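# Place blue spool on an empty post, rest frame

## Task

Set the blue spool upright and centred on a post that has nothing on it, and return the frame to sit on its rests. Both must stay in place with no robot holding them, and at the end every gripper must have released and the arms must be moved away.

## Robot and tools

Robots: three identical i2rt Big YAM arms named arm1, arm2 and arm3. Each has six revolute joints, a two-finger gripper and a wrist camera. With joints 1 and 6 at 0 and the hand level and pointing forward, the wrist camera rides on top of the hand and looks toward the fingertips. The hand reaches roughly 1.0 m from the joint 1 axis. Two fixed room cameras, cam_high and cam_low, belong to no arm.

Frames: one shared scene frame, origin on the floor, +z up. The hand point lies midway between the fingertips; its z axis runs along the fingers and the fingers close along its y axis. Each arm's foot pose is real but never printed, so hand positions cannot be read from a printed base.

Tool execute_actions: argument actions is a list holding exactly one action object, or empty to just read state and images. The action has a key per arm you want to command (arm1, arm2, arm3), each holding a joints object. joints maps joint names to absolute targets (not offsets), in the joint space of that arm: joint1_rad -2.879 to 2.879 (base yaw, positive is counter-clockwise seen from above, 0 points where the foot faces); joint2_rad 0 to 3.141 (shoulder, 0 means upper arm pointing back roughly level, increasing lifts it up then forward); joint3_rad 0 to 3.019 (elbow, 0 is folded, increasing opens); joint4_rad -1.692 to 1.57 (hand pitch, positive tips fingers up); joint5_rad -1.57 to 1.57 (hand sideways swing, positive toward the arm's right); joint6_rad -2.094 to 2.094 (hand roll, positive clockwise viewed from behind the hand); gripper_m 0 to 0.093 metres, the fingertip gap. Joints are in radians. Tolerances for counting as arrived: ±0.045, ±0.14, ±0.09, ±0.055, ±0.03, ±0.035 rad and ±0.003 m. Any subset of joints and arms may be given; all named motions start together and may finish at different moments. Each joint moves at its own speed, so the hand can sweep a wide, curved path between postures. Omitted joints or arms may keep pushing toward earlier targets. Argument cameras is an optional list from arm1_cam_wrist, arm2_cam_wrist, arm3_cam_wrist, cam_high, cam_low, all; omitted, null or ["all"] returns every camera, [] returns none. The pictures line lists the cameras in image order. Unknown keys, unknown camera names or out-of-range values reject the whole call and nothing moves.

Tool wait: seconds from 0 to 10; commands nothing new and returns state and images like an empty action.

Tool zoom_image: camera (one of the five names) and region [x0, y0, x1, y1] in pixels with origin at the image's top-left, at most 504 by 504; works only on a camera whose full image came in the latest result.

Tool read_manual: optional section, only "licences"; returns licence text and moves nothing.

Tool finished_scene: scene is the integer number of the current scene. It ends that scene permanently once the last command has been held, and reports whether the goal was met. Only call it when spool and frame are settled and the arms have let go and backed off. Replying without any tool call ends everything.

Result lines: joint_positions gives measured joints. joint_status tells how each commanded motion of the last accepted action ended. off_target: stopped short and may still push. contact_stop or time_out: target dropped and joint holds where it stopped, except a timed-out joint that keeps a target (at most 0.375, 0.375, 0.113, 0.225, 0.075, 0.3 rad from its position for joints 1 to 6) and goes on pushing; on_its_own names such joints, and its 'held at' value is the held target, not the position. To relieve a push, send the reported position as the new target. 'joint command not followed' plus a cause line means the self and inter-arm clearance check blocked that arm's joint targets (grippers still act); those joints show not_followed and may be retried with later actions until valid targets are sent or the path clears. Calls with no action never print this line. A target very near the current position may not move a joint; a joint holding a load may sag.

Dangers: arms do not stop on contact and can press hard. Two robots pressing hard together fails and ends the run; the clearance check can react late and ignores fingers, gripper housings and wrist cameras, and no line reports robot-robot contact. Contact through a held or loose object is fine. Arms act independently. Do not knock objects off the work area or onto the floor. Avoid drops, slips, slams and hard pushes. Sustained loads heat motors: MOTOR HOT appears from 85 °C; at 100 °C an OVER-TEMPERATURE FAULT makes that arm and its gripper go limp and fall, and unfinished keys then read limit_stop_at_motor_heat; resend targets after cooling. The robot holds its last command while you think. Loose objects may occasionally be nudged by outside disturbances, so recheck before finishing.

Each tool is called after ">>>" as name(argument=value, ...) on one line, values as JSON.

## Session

>>> execute_actions(actions=[])

Scene clock: 0.00 s.
Motor temperatures (°C, as the motors report them): arm1=[25 33 38 27 27 27] | arm2=[25 29 34 25 26 27] | arm3=[26 31 35 27 27 25]
arm1.joint_positions: joint1_rad=-0.316 joint2_rad=+0.534 joint3_rad=+1.389 joint4_rad=-1.189 joint5_rad=+0.238 joint6_rad=-0.381 gripper_m=+0.095
arm1.joint_status: not commanded
arm1.hand: x=+1.2589 y=+0.1131 z=+1.4272 quat_wxyz=(-0.298, +0.814, -0.058, -0.495) (m; scene frame)
arm2.joint_positions: joint1_rad=+0.403 joint2_rad=+0.557 joint3_rad=+1.386 joint4_rad=-1.459 joint5_rad=+0.225 joint6_rad=-0.034 gripper_m=+0.094
arm2.joint_status: not commanded
arm2.hand: x=-0.5896 y=+1.1198 z=+1.3368 quat_wxyz=(-0.395, -0.298, -0.835, +0.242) (m; scene frame)
arm3.joint_positions: joint1_rad=+0.128 joint2_rad=+0.558 joint3_rad=+1.373 joint4_rad=-1.268 joint5_rad=+0.089 joint6_rad=-0.315 gripper_m=+0.094
arm3.joint_status: not commanded
arm3.hand: x=-0.6357 y=-1.0501 z=+1.3686 quat_wxyz=(-0.490, +0.575, -0.625, -0.197) (m; scene frame)
pictures: arm1_cam_wrist, arm2_cam_wrist, arm3_cam_wrist, cam_high, cam_low
Images, in order (width x height): arm1_cam_wrist 504x504, arm2_cam_wrist 504x504, arm3_cam_wrist 504x504, cam_high 672x504, cam_low 672x504.

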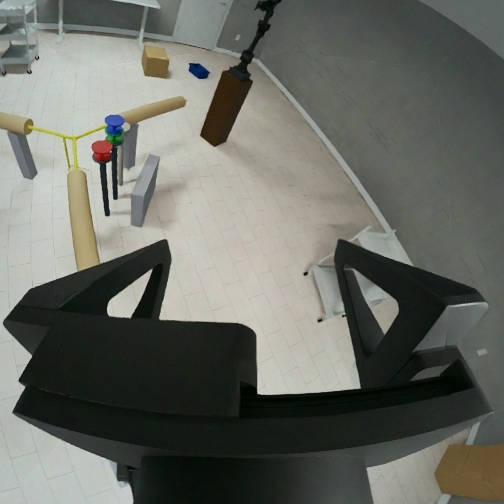

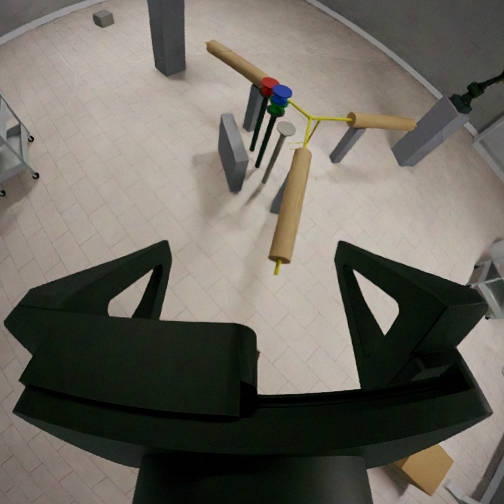

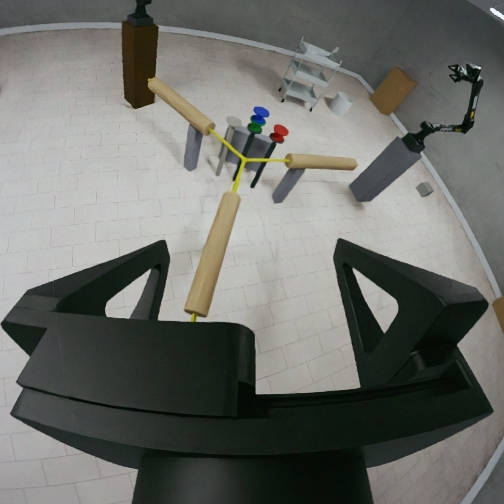

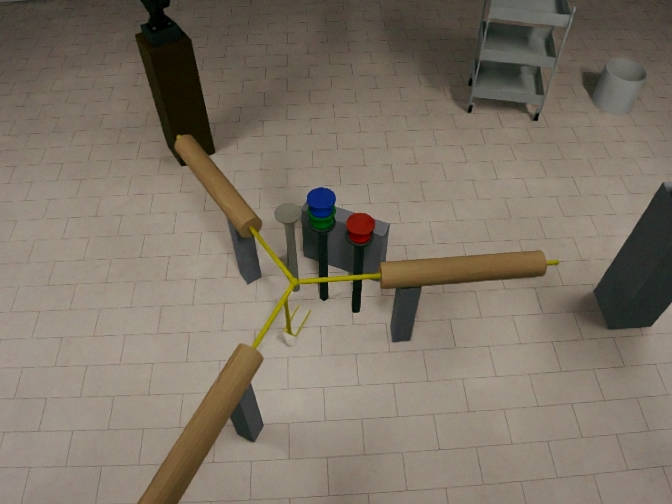

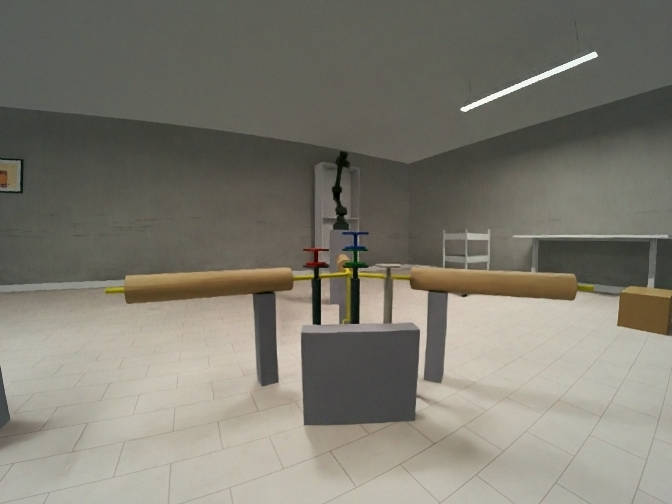

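>>> execute_actions(actions=[{"arm1": {"joints": {"joint1_rad": 0.139, "joint2_rad": 2.33, "joint3_rad": 1.335, "joint4_rad": -0.546, "joint5_rad": 0, "joint6_rad": 0.058, "gripper_m": 0.07}}, "arm2": {"joints": {"joint1_rad": -0.345, "joint2_rad": 2.236, "joint3_rad": 1.195, "joint4_rad": -0.524, "joint5_rad": 0, "joint6_rad": -0.352, "gripper_m": 0.07}}, "arm3": {"joints": {"joint1_rad": -0.047, "joint2_rad": 2.054, "joint3_rad": 0.672, "joint4_rad": -0.186, "joint5_rad": 0, "joint6_rad": -0.035, "gripper_m": 0.07}}}])

Scene clock: 39.97 s.
Motor temperatures (°C, as the motors report them): arm1=[25 33 44 27 27 27] | arm2=[25 29 39 25 26 27] | arm3=[26 31 39 27 27 25]
arm1.joint_positions: joint1_rad=+0.140 joint2_rad=+2.337 joint3_rad=+1.330 joint4_rad=-0.558 joint5_rad=+0.002 joint6_rad=+0.050 gripper_m=+0.070
arm1.joint_status: all done
arm1.hand: x=+0.9175 y=-0.0519 z=+0.6183 quat_wxyz=(+0.001, +1.000, +0.024, +0.006) (m; scene frame)
arm2.joint_positions: joint1_rad=-0.353 joint2_rad=+2.242 joint3_rad=+1.185 joint4_rad=-0.534 joint5_rad=+0.001 joint6_rad=-0.343 gripper_m=+0.070
arm2.joint_status: all done
arm2.hand: x=-0.6265 y=+0.7711 z=+0.6187 quat_wxyz=(+0.007, -0.490, -0.872, -0.002) (m; scene frame)
arm3.joint_positions: joint1_rad=-0.041 joint2_rad=+2.052 joint3_rad=+0.675 joint4_rad=-0.197 joint5_rad=+0.003 joint6_rad=-0.045 gripper_m=+0.070
arm3.joint_status: all done
arm3.hand: x=-0.5619 y=-0.9709 z=+0.6223 quat_wxyz=(+0.004, +0.523, -0.852, +0.006) (m; scene frame)
pictures: arm1_cam_wrist, arm2_cam_wrist, arm3_cam_wrist, cam_high, cam_low
Images, in order (width x height): arm1_cam_wrist 504x504, arm2_cam_wrist 504x504, arm3_cam_wrist 504x504, cam_high 672x504, cam_low 672x504.

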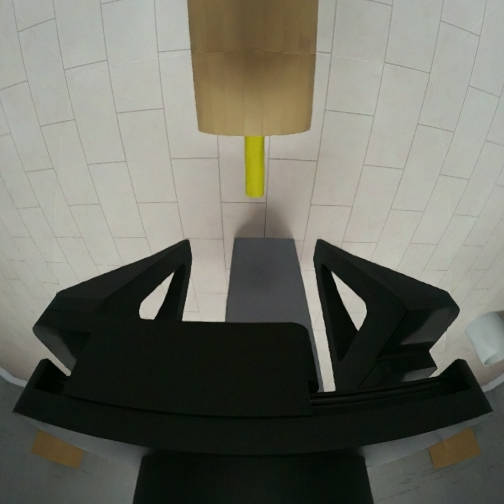

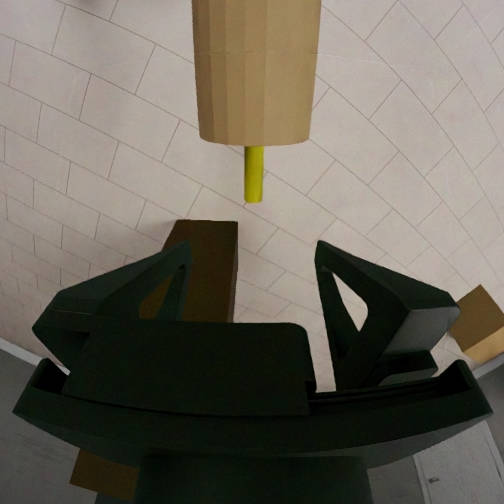

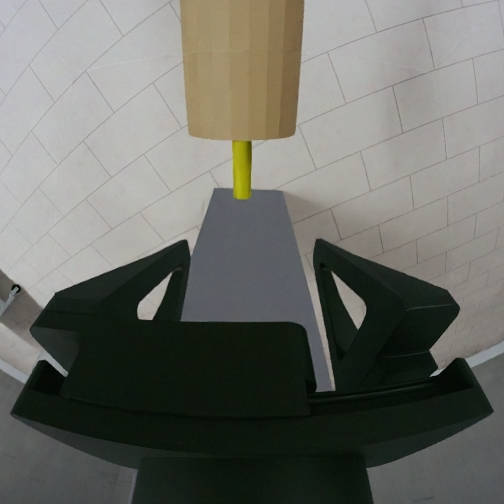

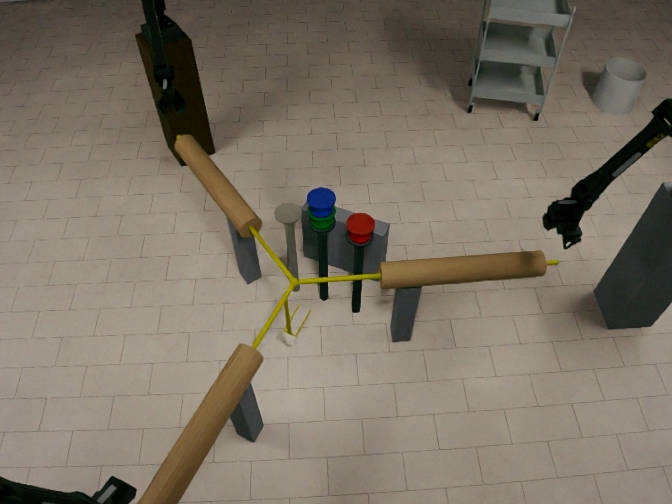

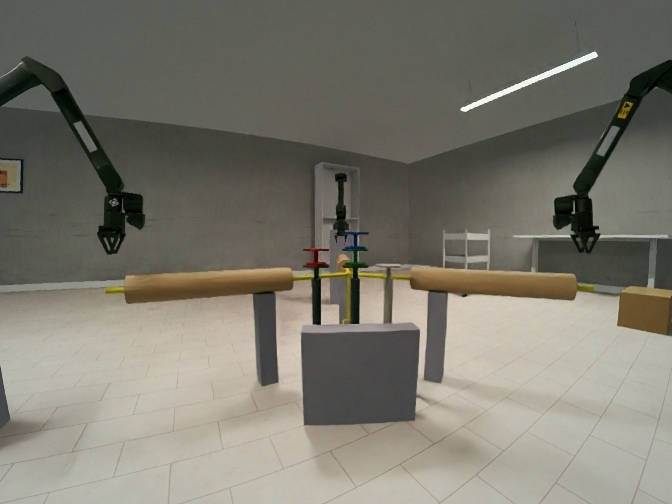

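>>> execute_actions(actions=[{"arm1": {"joints": {"joint2_rad": 2.652, "joint3_rad": 1.522, "joint4_rad": -0.392}}, "arm2": {"joints": {"joint2_rad": 2.575, "joint3_rad": 1.336, "joint4_rad": -0.307}}, "arm3": {"joints": {"joint1_rad": -0.012, "joint2_rad": 2.508, "joint3_rad": 0.866, "joint4_rad": 0.092, "joint6_rad": 0.0}}}])

Scene clock: 55.13 s.
Motor temperatures (°C, as the motors report them): arm1=[25 36 41 27 27 27] | arm2=[25 30 37 25 26 27] | arm3=[26 31 36 27 27 25]
arm1.joint_positions: joint1_rad=+0.137 joint2_rad=+2.584 joint3_rad=+1.519 joint4_rad=-0.396 joint5_rad=+0.012 joint6_rad=+0.050 gripper_m=+0.070
arm1.joint_status: all done
arm1.hand: x=+0.8665 y=-0.0537 z=+0.5247 quat_wxyz=(-0.001, +0.999, +0.022, -0.047) (m; scene frame)
arm2.joint_positions: joint1_rad=-0.352 joint2_rad=+2.479 joint3_rad=+1.345 joint4_rad=-0.319 joint5_rad=-0.011 joint6_rad=-0.344 gripper_m=+0.070
arm2.joint_status: all done
arm2.hand: x=-0.6124 y=+0.7127 z=+0.5325 quat_wxyz=(-0.043, -0.488, -0.871, +0.046) (m; scene frame)
arm3.joint_positions: joint1_rad=-0.020 joint2_rad=+2.408 joint3_rad=+0.879 joint4_rad=+0.100 joint5_rad=-0.005 joint6_rad=-0.005 gripper_m=+0.070
arm3.joint_status: all done
arm3.hand: x=-0.5362 y=-0.9064 z=+0.5162 quat_wxyz=(-0.057, +0.514, -0.855, -0.035) (m; scene frame)
pictures: arm1_cam_wrist, arm2_cam_wrist, arm3_cam_wrist, cam_high, cam_low
Images, in order (width x height): arm1_cam_wrist 504x504, arm2_cam_wrist 504x504, arm3_cam_wrist 504x504, cam_high 672x504, cam_low 672x504.

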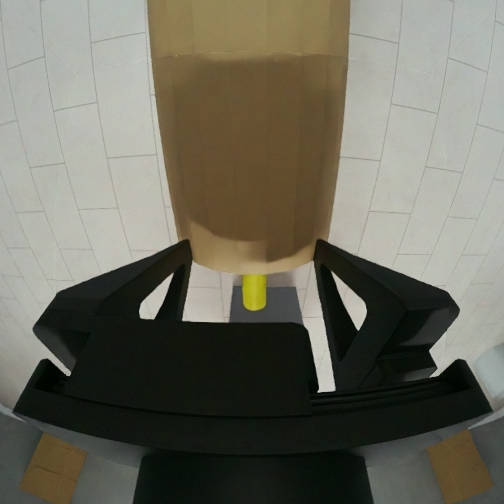

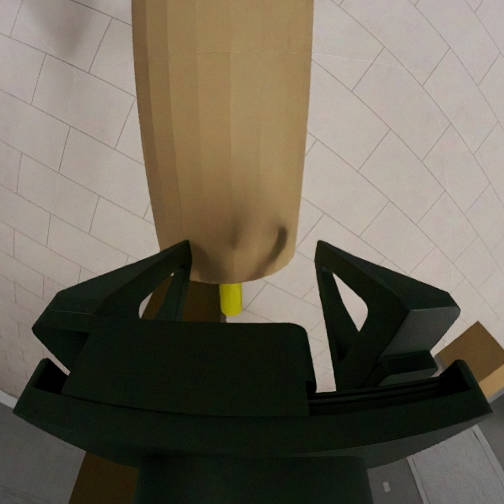

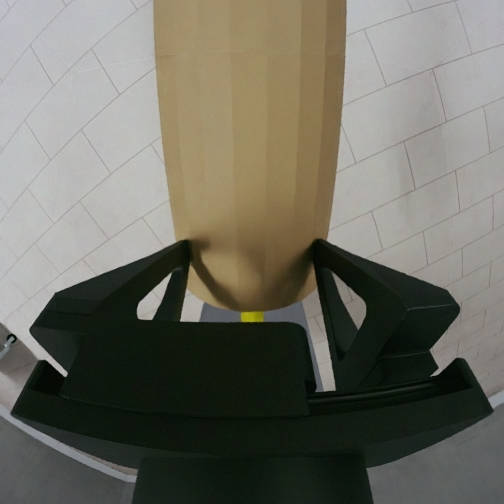

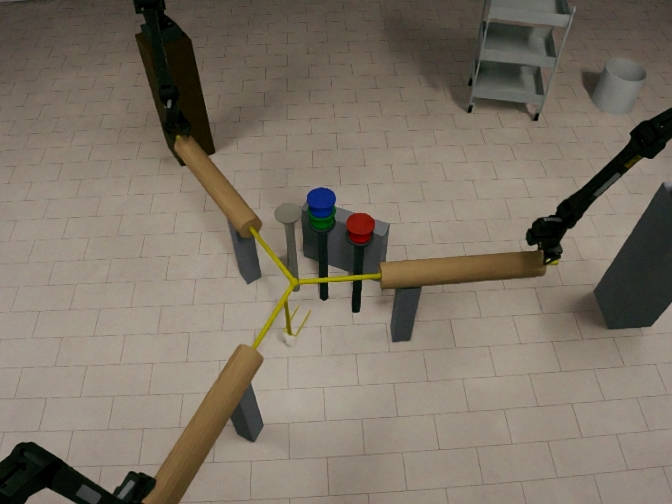

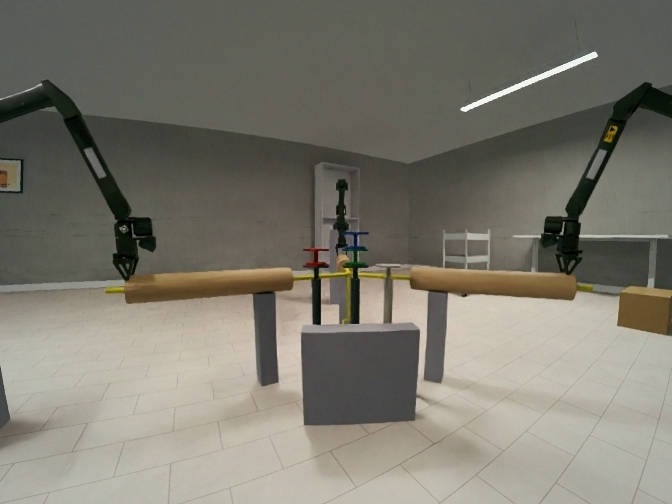

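>>> execute_actions(actions=[{"arm1": {"joints": {"joint2_rad": 2.474, "joint3_rad": 1.405, "joint4_rad": -0.48}}, "arm2": {"joints": {"joint2_rad": 2.386, "joint3_rad": 1.23, "joint4_rad": -0.414}}, "arm3": {"joints": {"joint2_rad": 2.264, "joint3_rad": 0.748, "joint4_rad": -0.055}}}])

Scene clock: 65.77 s.
Motor temperatures (°C, as the motors report them): arm1=[25 36 40 27 27 27] | arm2=[25 30 36 25 26 27] | arm3=[26 31 35 27 27 25]
arm1.joint_positions: joint1_rad=+0.137 joint2_rad=+2.480 joint3_rad=+1.398 joint4_rad=-0.472 joint5_rad=+0.003 joint6_rad=+0.050 gripper_m=+0.070
arm1.joint_status: all done
arm1.hand: x=+0.9113 y=-0.0507 z=+0.5571 quat_wxyz=(+0.000, +1.000, +0.022, +0.000) (m; scene frame)
arm2.joint_positions: joint1_rad=-0.351 joint2_rad=+2.384 joint3_rad=+1.219 joint4_rad=-0.414 joint5_rad=-0.004 joint6_rad=-0.344 gripper_m=+0.070
arm2.joint_status: all done
arm2.hand: x=-0.6252 y=+0.7718 z=+0.5570 quat_wxyz=(+0.001, -0.489, -0.872, +0.000) (m; scene frame)
arm3.joint_positions: joint1_rad=-0.020 joint2_rad=+2.254 joint3_rad=+0.749 joint4_rad=-0.054 joint5_rad=-0.003 joint6_rad=-0.005 gripper_m=+0.070
arm3.joint_status: all done
arm3.hand: x=-0.5632 y=-0.9571 z=+0.5625 quat_wxyz=(-0.002, +0.515, -0.857, +0.000) (m; scene frame)
pictures: arm1_cam_wrist, arm2_cam_wrist, arm3_cam_wrist, cam_high, cam_low
Images, in order (width x height): arm1_cam_wrist 504x504, arm2_cam_wrist 504x504, arm3_cam_wrist 504x504, cam_high 672x504, cam_low 672x504.

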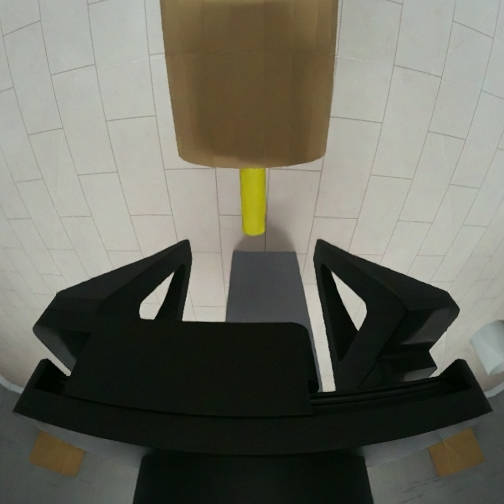

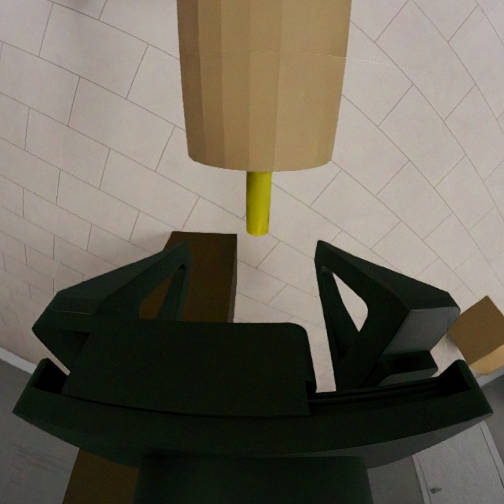

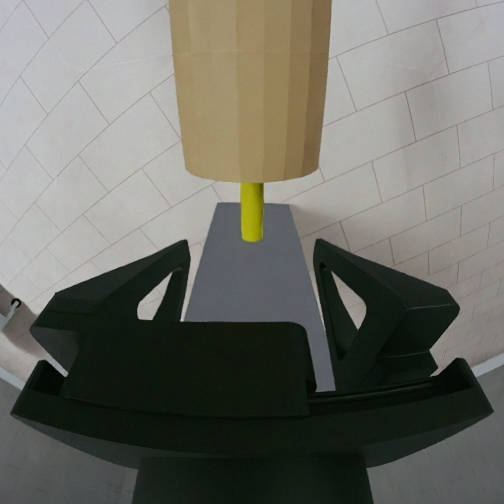

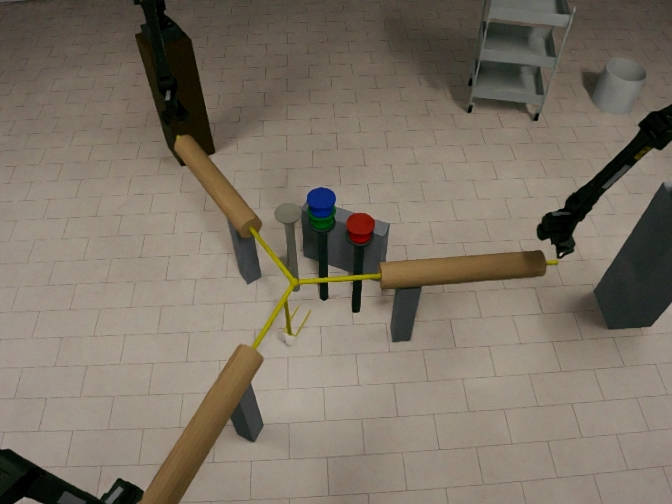

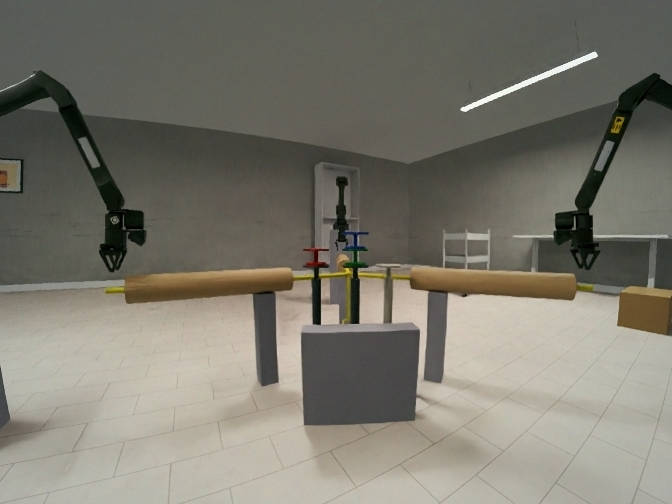

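>>> execute_actions(actions=[{"arm1": {"joints": {"joint2_rad": 2.655}}, "arm2": {"joints": {"joint2_rad": 2.578}}, "arm3": {"joints": {"joint2_rad": 2.51}}}], cameras=[])

>>> execute_actions(actions=[{"arm1": {"joints": {"joint3_rad": 1.522, "joint4_rad": -0.392}}, "arm2": {"joints": {"joint3_rad": 1.336, "joint4_rad": -0.307}}, "arm3": {"joints": {"joint3_rad": 0.866, "joint4_rad": 0.092}}}])

Scene clock: 73.67 s.
Motor temperatures (°C, as the motors report them): arm1=[25 37 40 27 27 27] | arm2=[25 31 36 25 26 27] | arm3=[26 31 35 27 27 25]
arm1.joint_positions: joint1_rad=+0.137 joint2_rad=+2.673 joint3_rad=+1.398 joint4_rad=-0.472 joint5_rad=+0.003 joint6_rad=+0.050 gripper_m=+0.070
arm1.joint_status: all done
arm1.hand: x=+0.9996 y=-0.0427 z=+0.4657 quat_wxyz=(-0.006, +0.995, +0.022, +0.096) (m; scene frame)
arm2.joint_positions: joint1_rad=-0.351 joint2_rad=+2.588 joint3_rad=+1.220 joint4_rad=-0.414 joint5_rad=-0.004 joint6_rad=-0.344 gripper_m=+0.070
arm2.joint_status: all done
arm2.hand: x=-0.6433 y=+0.8559 z=+0.4692 quat_wxyz=(+0.067, -0.487, -0.868, -0.076) (m; scene frame)
arm3.joint_positions: joint1_rad=-0.020 joint2_rad=+2.515 joint3_rad=+0.749 joint4_rad=-0.054 joint5_rad=-0.003 joint6_rad=-0.005 gripper_m=+0.070
arm3.joint_status: all done
arm3.hand: x=-0.6145 y=-1.0530 z=+0.4935 quat_wxyz=(+0.110, +0.510, -0.850, +0.066) (m; scene frame)
pictures: none
No camera images: the call's "cameras" was empty. Leave "cameras" out to get every camera's image.

Scene clock: 74.67 s.
Motor temperatures (°C, as the motors report them): arm1=[25 37 40 27 27 27] | arm2=[25 31 36 25 26 27] | arm3=[26 31 35 27 27 25]
arm1.joint_positions: joint1_rad=+0.137 joint2_rad=+2.657 joint3_rad=+1.514 joint4_rad=-0.401 joint5_rad=+0.003 joint6_rad=+0.050 gripper_m=+0.070
arm1.joint_status: all done
arm1.hand: x=+0.9043 y=-0.0516 z=+0.4840 quat_wxyz=(+0.001, +1.000, +0.022, -0.006) (m; scene frame)
arm2.joint_positions: joint1_rad=-0.351 joint2_rad=+2.576 joint3_rad=+1.337 joint4_rad=-0.311 joint5_rad=-0.004 joint6_rad=-0.344 gripper_m=+0.070
arm2.joint_status: all done
arm2.hand: x=-0.6224 y=+0.7563 z=+0.4818 quat_wxyz=(-0.009, -0.489, -0.872, +0.011) (m; scene frame)
arm3.joint_positions: joint1_rad=-0.019 joint2_rad=+2.505 joint3_rad=+0.871 joint4_rad=+0.083 joint5_rad=-0.003 joint6_rad=-0.006 gripper_m=+0.070
arm3.joint_status: all done
arm3.hand: x=-0.5607 y=-0.9529 z=+0.4821 quat_wxyz=(-0.005, +0.516, -0.857, -0.002) (m; scene frame)
pictures: arm1_cam_wrist, arm2_cam_wrist, arm3_cam_wrist, cam_high, cam_low
Images, in order (width x height): arm1_cam_wrist 504x504, arm2_cam_wrist 504x504, arm3_cam_wrist 504x504, cam_high 672x504, cam_low 672x504.

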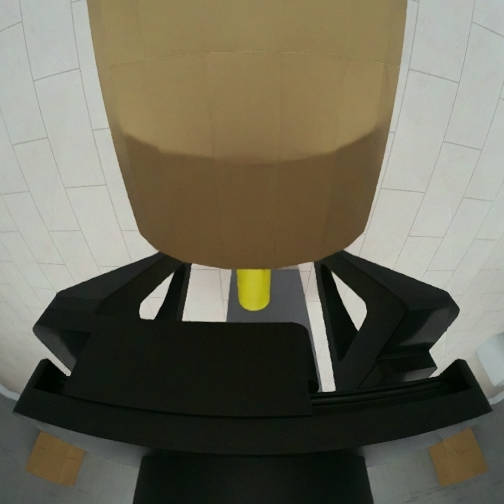

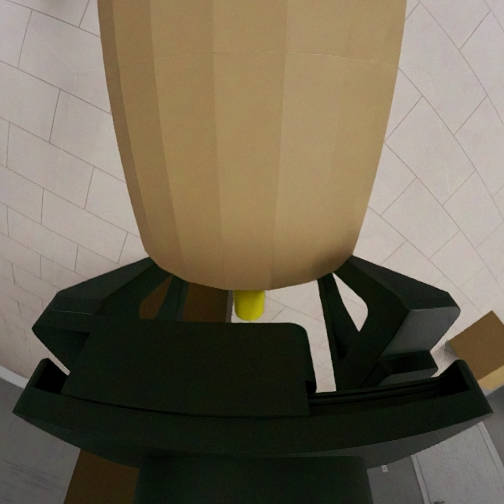

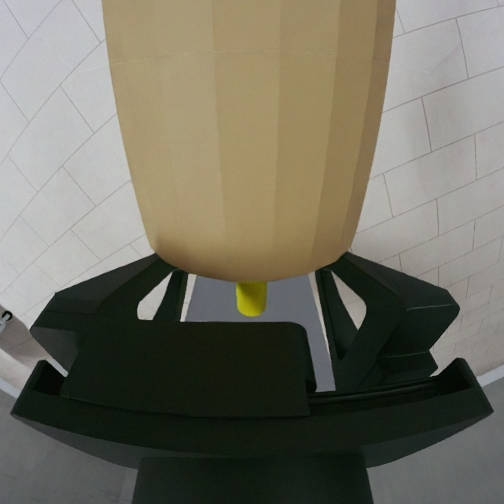

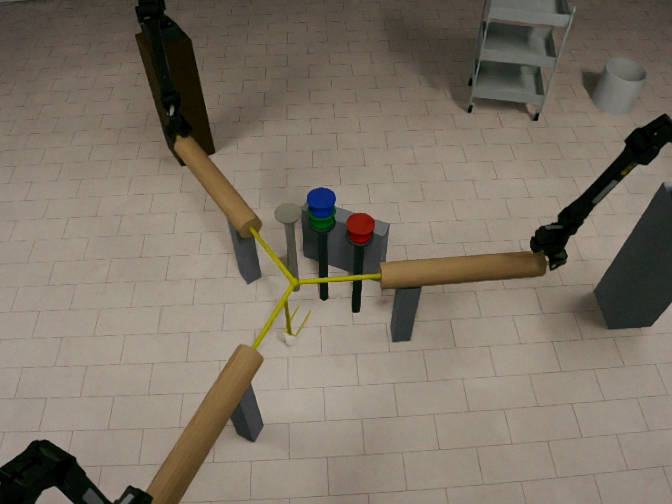

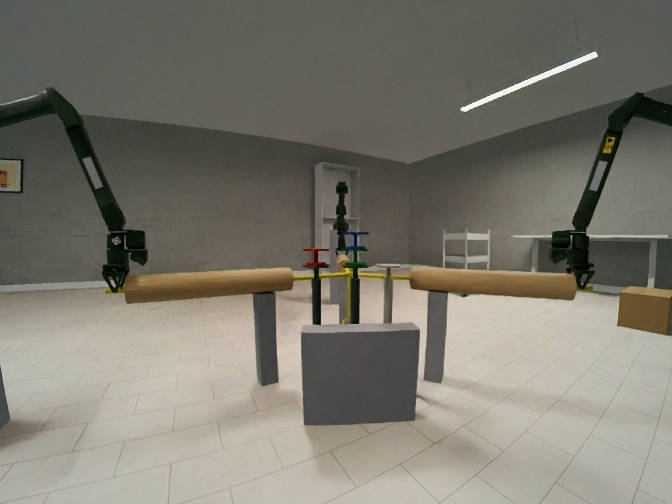

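>>> execute_actions(actions=[{"arm1": {"joints": {"joint2_rad": 2.68}}, "arm2": {"joints": {"joint2_rad": 2.61}}, "arm3": {"joints": {"joint2_rad": 2.54}}}], cameras=[])

>>> execute_actions(actions=[{"arm1": {"joints": {"gripper_m": 0.0}}, "arm2": {"joints": {"gripper_m": 0.0}}, "arm3": {"joints": {"gripper_m": 0.0}}}])

Scene clock: 78.60 s.
Motor temperatures (°C, as the motors report them): arm1=[25 38 40 27 27 27] | arm2=[25 31 35 25 26 27] | arm3=[26 32 35 27 27 25]
arm1.joint_positions: joint1_rad=+0.137 joint2_rad=+2.657 joint3_rad=+1.514 joint4_rad=-0.401 joint5_rad=+0.003 joint6_rad=+0.050 gripper_m=+0.070
arm1.joint_status: all done
arm1.hand: x=+0.9043 y=-0.0516 z=+0.4840 quat_wxyz=(+0.001, +1.000, +0.022, -0.006) (m; scene frame)
arm2.joint_positions: joint1_rad=-0.351 joint2_rad=+2.601 joint3_rad=+1.337 joint4_rad=-0.311 joint5_rad=-0.004 joint6_rad=-0.344 gripper_m=+0.070
arm2.joint_status: all done
arm2.hand: x=-0.6249 y=+0.7679 z=+0.4694 quat_wxyz=(+0.000, -0.489, -0.872, +0.002) (m; scene frame)
arm3.joint_positions: joint1_rad=-0.019 joint2_rad=+2.527 joint3_rad=+0.871 joint4_rad=+0.083 joint5_rad=-0.003 joint6_rad=-0.006 gripper_m=+0.070
arm3.joint_status: all done
arm3.hand: x=-0.5656 y=-0.9619 z=+0.4751 quat_wxyz=(+0.004, +0.516, -0.857, +0.003) (m; scene frame)
pictures: none
No camera images: the call's "cameras" was empty. Leave "cameras" out to get every camera's image.

Scene clock: 79.27 s.
Motor temperatures (°C, as the motors report them): arm1=[25 38 40 27 27 27] | arm2=[25 31 35 25 26 27] | arm3=[26 32 35 27 27 25]
arm1.joint_positions: joint1_rad=+0.137 joint2_rad=+2.657 joint3_rad=+1.514 joint4_rad=-0.401 joint5_rad=+0.002 joint6_rad=+0.050 gripper_m=+0.019
arm1.joint_status: gripper_m off_target (ended at +0.019, target +0.000)
arm1.hand: x=+0.9045 y=-0.0518 z=+0.4838 quat_wxyz=(+0.001, +1.000, +0.022, -0.005) (m; scene frame)
arm2.joint_positions: joint1_rad=-0.351 joint2_rad=+2.601 joint3_rad=+1.337 joint4_rad=-0.310 joint5_rad=+0.000 joint6_rad=-0.344 gripper_m=+0.019
arm2.joint_status: gripper_m off_target (ended at +0.019, target +0.000)
arm2.hand: x=-0.6256 y=+0.7674 z=+0.4694 quat_wxyz=(+0.001, -0.489, -0.872, +0.004) (m; scene frame)
arm3.joint_positions: joint1_rad=-0.019 joint2_rad=+2.527 joint3_rad=+0.871 joint4_rad=+0.084 joint5_rad=-0.004 joint6_rad=-0.006 gripper_m=+0.018
arm3.joint_status: gripper_m off_target (ended at +0.018, target +0.000)
arm3.hand: x=-0.5659 y=-0.9617 z=+0.4750 quat_wxyz=(+0.005, +0.516, -0.857, +0.003) (m; scene frame)
pictures: arm1_cam_wrist, arm2_cam_wrist, arm3_cam_wrist, cam_high, cam_low
Images, in order (width x height): arm1_cam_wrist 504x504, arm2_cam_wrist 504x504, arm3_cam_wrist 504x504, cam_high 672x504, cam_low 672x504.

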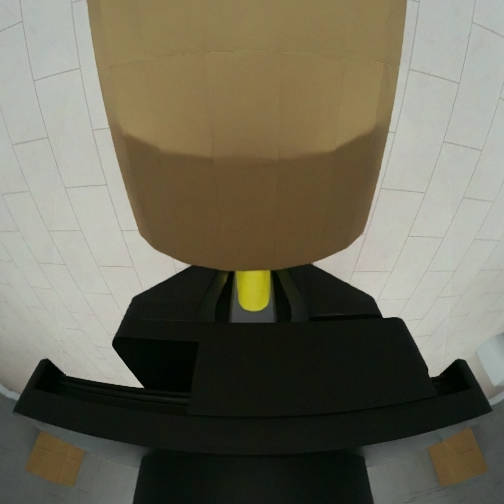

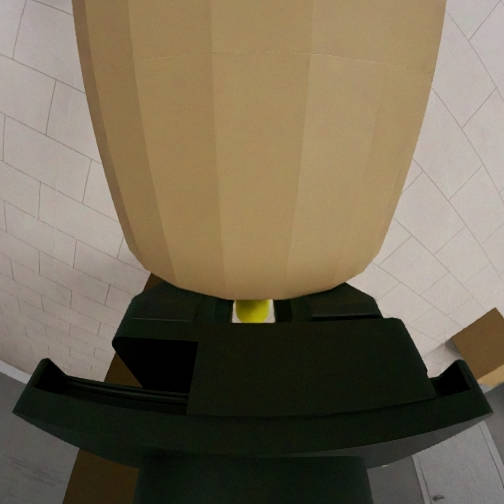

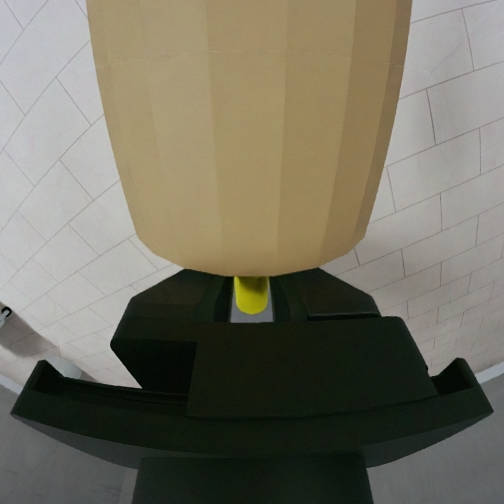

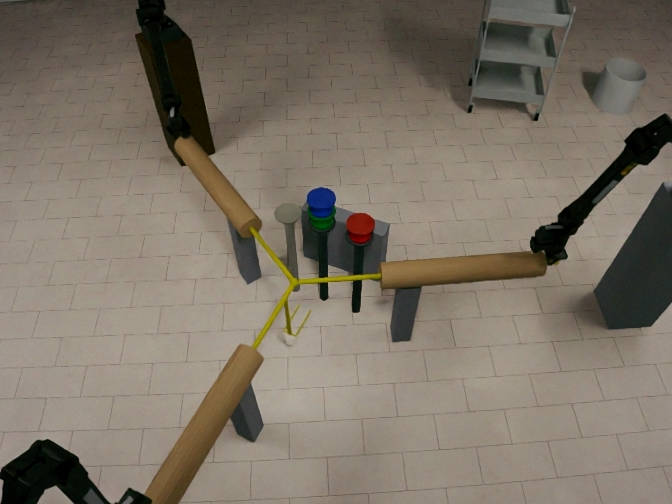

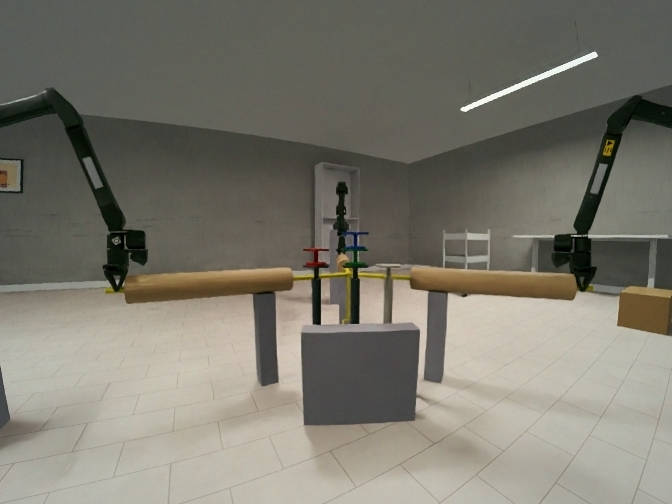

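>>> execute_actions(actions=[{"arm1": {"joints": {"joint2_rad": 2.20, "joint3_rad": 1.33, "joint4_rad": -0.67}}, "arm2": {"joints": {"joint2_rad": 2.115, "joint3_rad": 1.165, "joint4_rad": -0.61}}, "arm3": {"joints": {"joint2_rad": 1.875, "joint3_rad": 0.678, "joint4_rad": -0.365}}}], cameras=["cam_high"])

>>> execute_actions(actions=[{"arm1": {"joints": {"joint2_rad": 1.815, "joint3_rad": 1.50, "joint4_rad": -1.205}}, "arm2": {"joints": {"joint2_rad": 1.705, "joint3_rad": 1.36, "joint4_rad": -1.195}}, "arm3": {"joints": {"joint2_rad": 1.30, "joint3_rad": 0.92, "joint4_rad": -1.17}}}], cameras=["cam_high", "cam_low"])

>>> zoom_image(camera="cam_low", region=[290, 200, 420, 290])

>>> zoom_image(camera="cam_high", region=[230, 150, 410, 330])

Scene clock: 99.00 s.
Motor temperatures (°C, as the motors report them): arm1=[25 38 39 27 27 27] | arm2=[25 32 35 25 26 27] | arm3=[26 32 34 27 27 25]
arm1.joint_positions: joint1_rad=+0.140 joint2_rad=+2.221 joint3_rad=+1.328 joint4_rad=-0.663 joint5_rad=+0.004 joint6_rad=+0.050 gripper_m=+0.019
arm1.joint_status: all done
arm1.hand: x=+0.9070 y=-0.0522 z=+0.6781 quat_wxyz=(+0.000, +1.000, +0.023, +0.001) (m; scene frame)
arm2.joint_positions: joint1_rad=-0.349 joint2_rad=+2.133 joint3_rad=+1.160 joint4_rad=-0.602 joint5_rad=-0.001 joint6_rad=-0.341 gripper_m=+0.019
arm2.joint_status: all done
arm2.hand: x=-0.6238 y=+0.7697 z=+0.6658 quat_wxyz=(+0.000, -0.489, -0.872, +0.003) (m; scene frame)
arm3.joint_positions: joint1_rad=-0.019 joint2_rad=+1.894 joint3_rad=+0.678 joint4_rad=-0.358 joint5_rad=-0.003 joint6_rad=-0.006 gripper_m=+0.018
arm3.joint_status: all done
arm3.hand: x=-0.5652 y=-0.9591 z=+0.6722 quat_wxyz=(+0.005, +0.516, -0.857, +0.003) (m; scene frame)
pictures: cam_high
Images, in order (width x height): cam_high 672x504.

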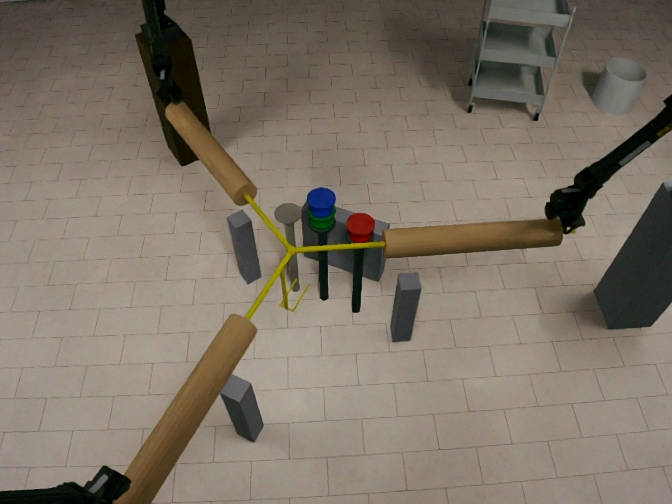

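Scene clock: 100.43 s.
Motor temperatures (°C, as the motors report them): arm1=[25 39 40 27 27 27] | arm2=[25 32 36 25 26 27] | arm3=[26 32 35 27 27 25]
arm1.joint_positions: joint1_rad=+0.137 joint2_rad=+1.830 joint3_rad=+1.447 joint4_rad=-1.192 joint5_rad=+0.000 joint6_rad=+0.046 gripper_m=+0.019
arm1.joint_status: all done
arm1.hand: x=+0.9134 y=-0.0498 z=+0.9213 quat_wxyz=(+0.001, +1.000, +0.024, +0.011) (m; scene frame)
arm2.joint_positions: joint1_rad=-0.348 joint2_rad=+1.714 joint3_rad=+1.314 joint4_rad=-1.179 joint5_rad=-0.005 joint6_rad=-0.337 gripper_m=+0.019
arm2.joint_status: all done
arm2.hand: x=-0.6219 y=+0.7746 z=+0.9136 quat_wxyz=(+0.001, -0.490, -0.872, +0.000) (m; scene frame)
arm3.joint_positions: joint1_rad=-0.021 joint2_rad=+1.304 joint3_rad=+0.876 joint4_rad=-1.135 joint5_rad=+0.001 joint6_rad=-0.006 gripper_m=+0.018
arm3.joint_status: all done
arm3.hand: x=-0.5643 y=-0.9585 z=+0.9175 quat_wxyz=(-0.001, +0.515, -0.857, +0.002) (m; scene frame)
pictures: cam_high, cam_low
Images, in order (width x height): cam_high 672x504, cam_low 672x504.

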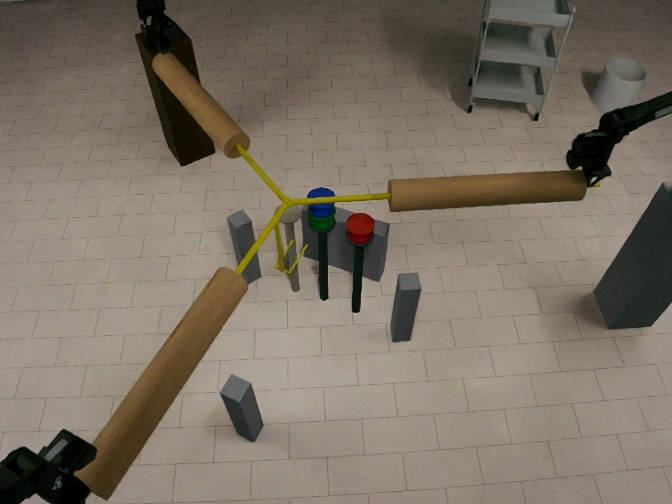

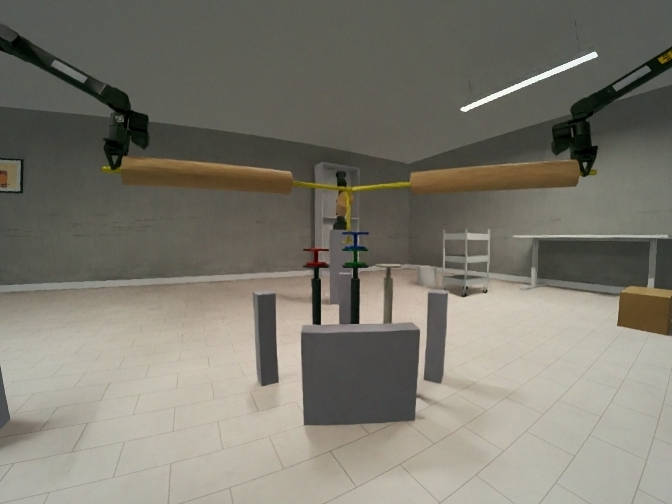

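Region (290, 200, 420, 290) of cam_low's 672x504 image, scaled by 3.877, with more detail than that image has; it fills the top 349 rows of this view, and the rest is white.

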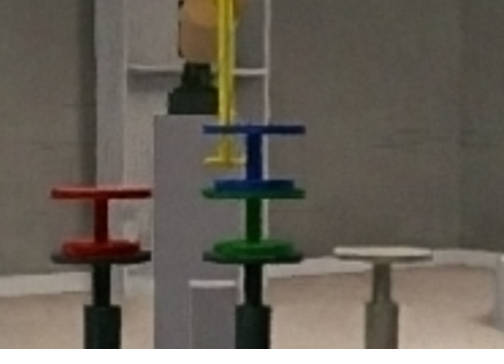

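Region (230, 150, 410, 330) of cam_high's 672x504 image, scaled by 2.800, with more detail than that image has.

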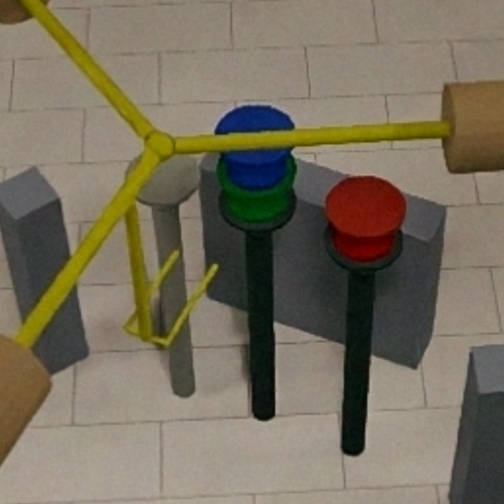

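>>> execute_actions(actions=[{"arm1": {"joints": {"joint1_rad": -0.132, "joint2_rad": 1.67, "joint3_rad": 1.297, "joint4_rad": -1.136, "joint6_rad": -0.219}}, "arm2": {"joints": {"joint1_rad": -0.128, "joint2_rad": 1.42, "joint3_rad": 0.995, "joint4_rad": -1.118, "joint6_rad": -0.121}}, "arm3": {"joints": {"joint1_rad": 0.011, "joint2_rad": 1.665, "joint3_rad": 1.35, "joint4_rad": -1.20, "joint6_rad": 0.024}}}], cameras=["cam_high", "cam_low"])

>>> zoom_image(camera="cam_low", region=[290, 200, 420, 290])

>>> zoom_image(camera="cam_high", region=[230, 150, 410, 330])

Scene clock: 133.77 s.
Motor temperatures (°C, as the motors report them): arm1=[25 39 49 27 27 27] | arm2=[25 31 42 25 26 27] | arm3=[26 31 43 27 27 25]
arm1.joint_positions: joint1_rad=-0.139 joint2_rad=+1.705 joint3_rad=+1.283 joint4_rad=-1.139 joint5_rad=+0.004 joint6_rad=-0.231 gripper_m=+0.019
arm1.joint_status: all done
arm1.hand: x=+0.9665 y=+0.0904 z=+0.9256 quat_wxyz=(-0.002, +1.000, +0.024, +0.004) (m; scene frame)
arm2.joint_positions: joint1_rad=-0.130 joint2_rad=+1.432 joint3_rad=+0.982 joint4_rad=-1.115 joint5_rad=-0.003 joint6_rad=-0.121 gripper_m=+0.019
arm2.joint_status: all done
arm2.hand: x=-0.5664 y=+0.9090 z=+0.9137 quat_wxyz=(-0.003, -0.489, -0.872, +0.005) (m; scene frame)
arm3.joint_positions: joint1_rad=+0.007 joint2_rad=+1.684 joint3_rad=+1.291 joint4_rad=-1.183 joint5_rad=-0.004 joint6_rad=+0.017 gripper_m=+0.018
arm3.joint_status: all done
arm3.hand: x=-0.5074 y=-0.8230 z=+0.9136 quat_wxyz=(+0.006, +0.517, -0.856, +0.004) (m; scene frame)
pictures: cam_high, cam_low
Images, in order (width x height): cam_high 672x504, cam_low 672x504.

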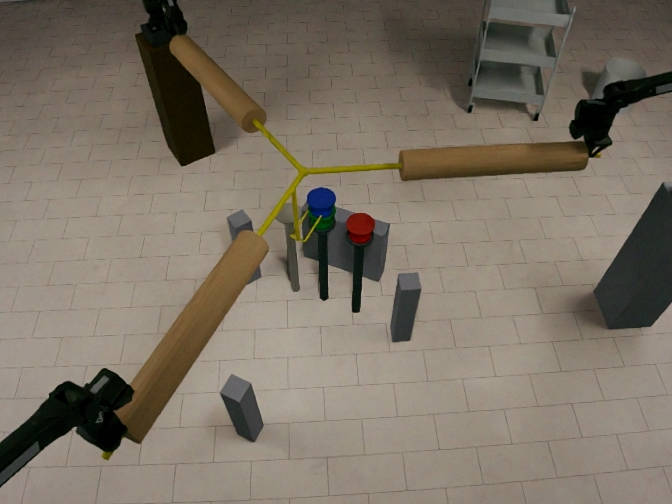

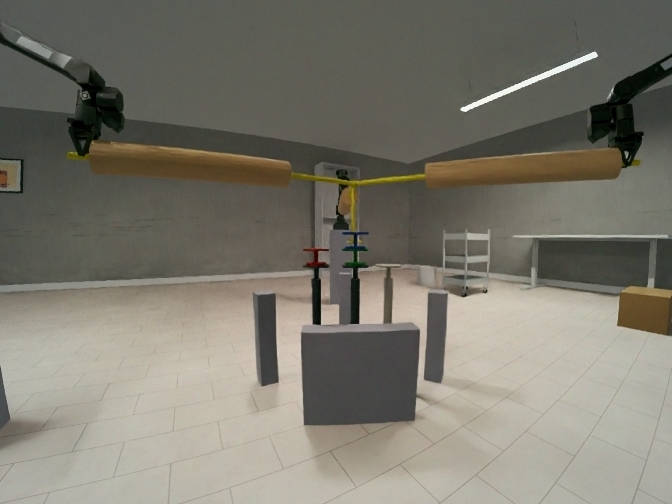

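Region (290, 200, 420, 290) of cam_low's 672x504 image, scaled by 3.877, with more detail than that image has; it fills the top 349 rows of this view, and the rest is white.

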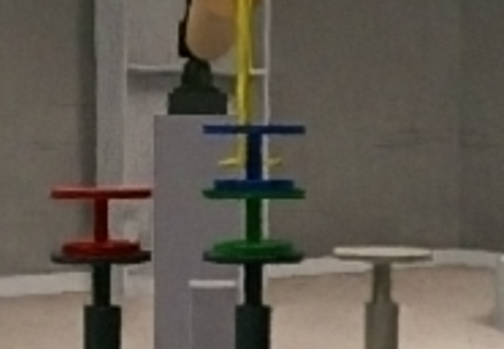

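Region (230, 150, 410, 330) of cam_high's 672x504 image, scaled by 2.800, with more detail than that image has.

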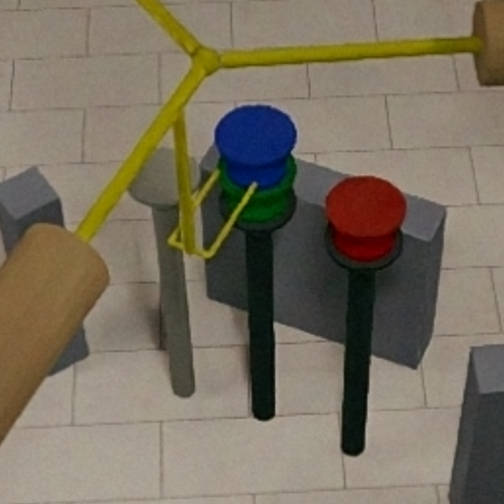

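>>> execute_actions(actions=[{"arm1": {"joints": {"joint1_rad": -0.355, "joint2_rad": 1.61, "joint3_rad": 1.22, "joint4_rad": -1.118, "joint6_rad": -0.442}}, "arm2": {"joints": {"joint1_rad": 0.143, "joint2_rad": 1.28, "joint3_rad": 0.858, "joint4_rad": -1.123, "joint6_rad": 0.15}}, "arm3": {"joints": {"joint1_rad": 0.003, "joint2_rad": 1.935, "joint3_rad": 1.76, "joint4_rad": -1.325, "joint6_rad": 0.016}}}], cameras=["cam_high", "cam_low"])

>>> zoom_image(camera="cam_low", region=[290, 200, 420, 290])

>>> zoom_image(camera="cam_high", region=[230, 150, 410, 330])

Scene clock: 151.20 s.
Motor temperatures (°C, as the motors report them): arm1=[25 39 46 27 27 27] | arm2=[25 30 41 25 26 27] | arm3=[26 33 46 27 27 25]
arm1.joint_positions: joint1_rad=-0.364 joint2_rad=+1.649 joint3_rad=+1.215 joint4_rad=-1.111 joint5_rad=+0.007 joint6_rad=-0.450 gripper_m=+0.019
arm1.joint_status: all done
arm1.hand: x=+1.0157 y=+0.1884 z=+0.9279 quat_wxyz=(-0.007, +1.000, +0.022, -0.002) (m; scene frame)
arm2.joint_positions: joint1_rad=+0.141 joint2_rad=+1.296 joint3_rad=+0.838 joint4_rad=-1.113 joint5_rad=-0.008 joint6_rad=+0.150 gripper_m=+0.019
arm2.joint_status: all done
arm2.hand: x=-0.5138 y=+1.0067 z=+0.9088 quat_wxyz=(-0.002, -0.489, -0.872, +0.001) (m; scene frame)
arm3.joint_positions: joint1_rad=+0.007 joint2_rad=+1.962 joint3_rad=+1.688 joint4_rad=-1.316 joint5_rad=-0.002 joint6_rad=+0.017 gripper_m=+0.018
arm3.joint_status: all done
arm3.hand: x=-0.4584 y=-0.7263 z=+0.9117 quat_wxyz=(+0.011, +0.517, -0.856, +0.008) (m; scene frame)
pictures: cam_high, cam_low
Images, in order (width x height): cam_high 672x504, cam_low 672x504.

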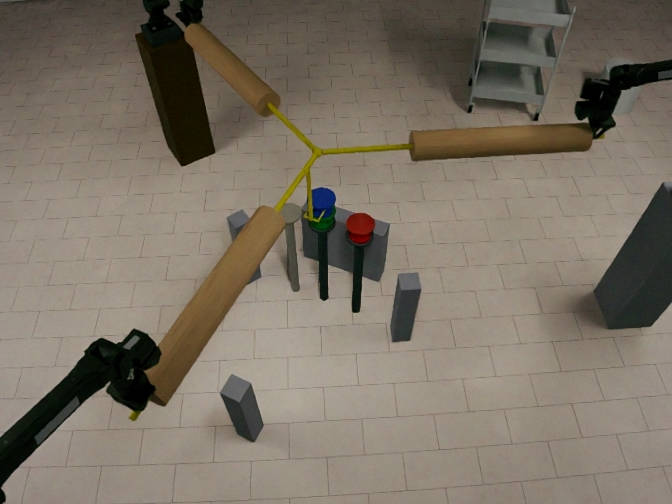

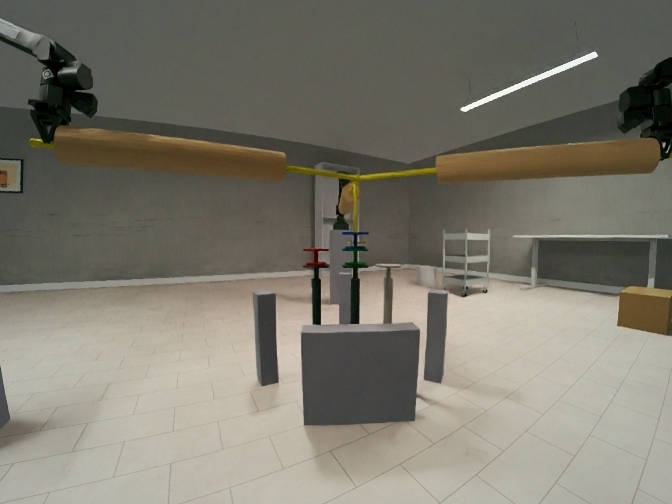

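Region (290, 200, 420, 290) of cam_low's 672x504 image, scaled by 3.877, with more detail than that image has; it fills the top 349 rows of this view, and the rest is white.

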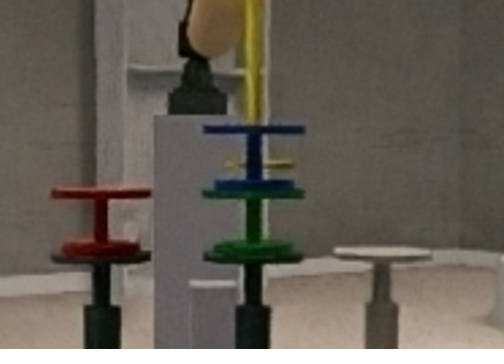

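Region (230, 150, 410, 330) of cam_high's 672x504 image, scaled by 2.800, with more detail than that image has.

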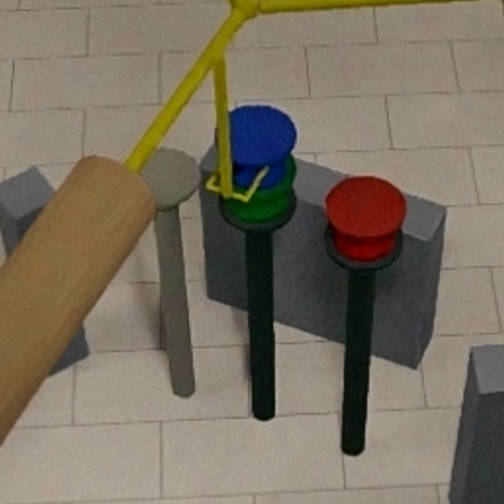

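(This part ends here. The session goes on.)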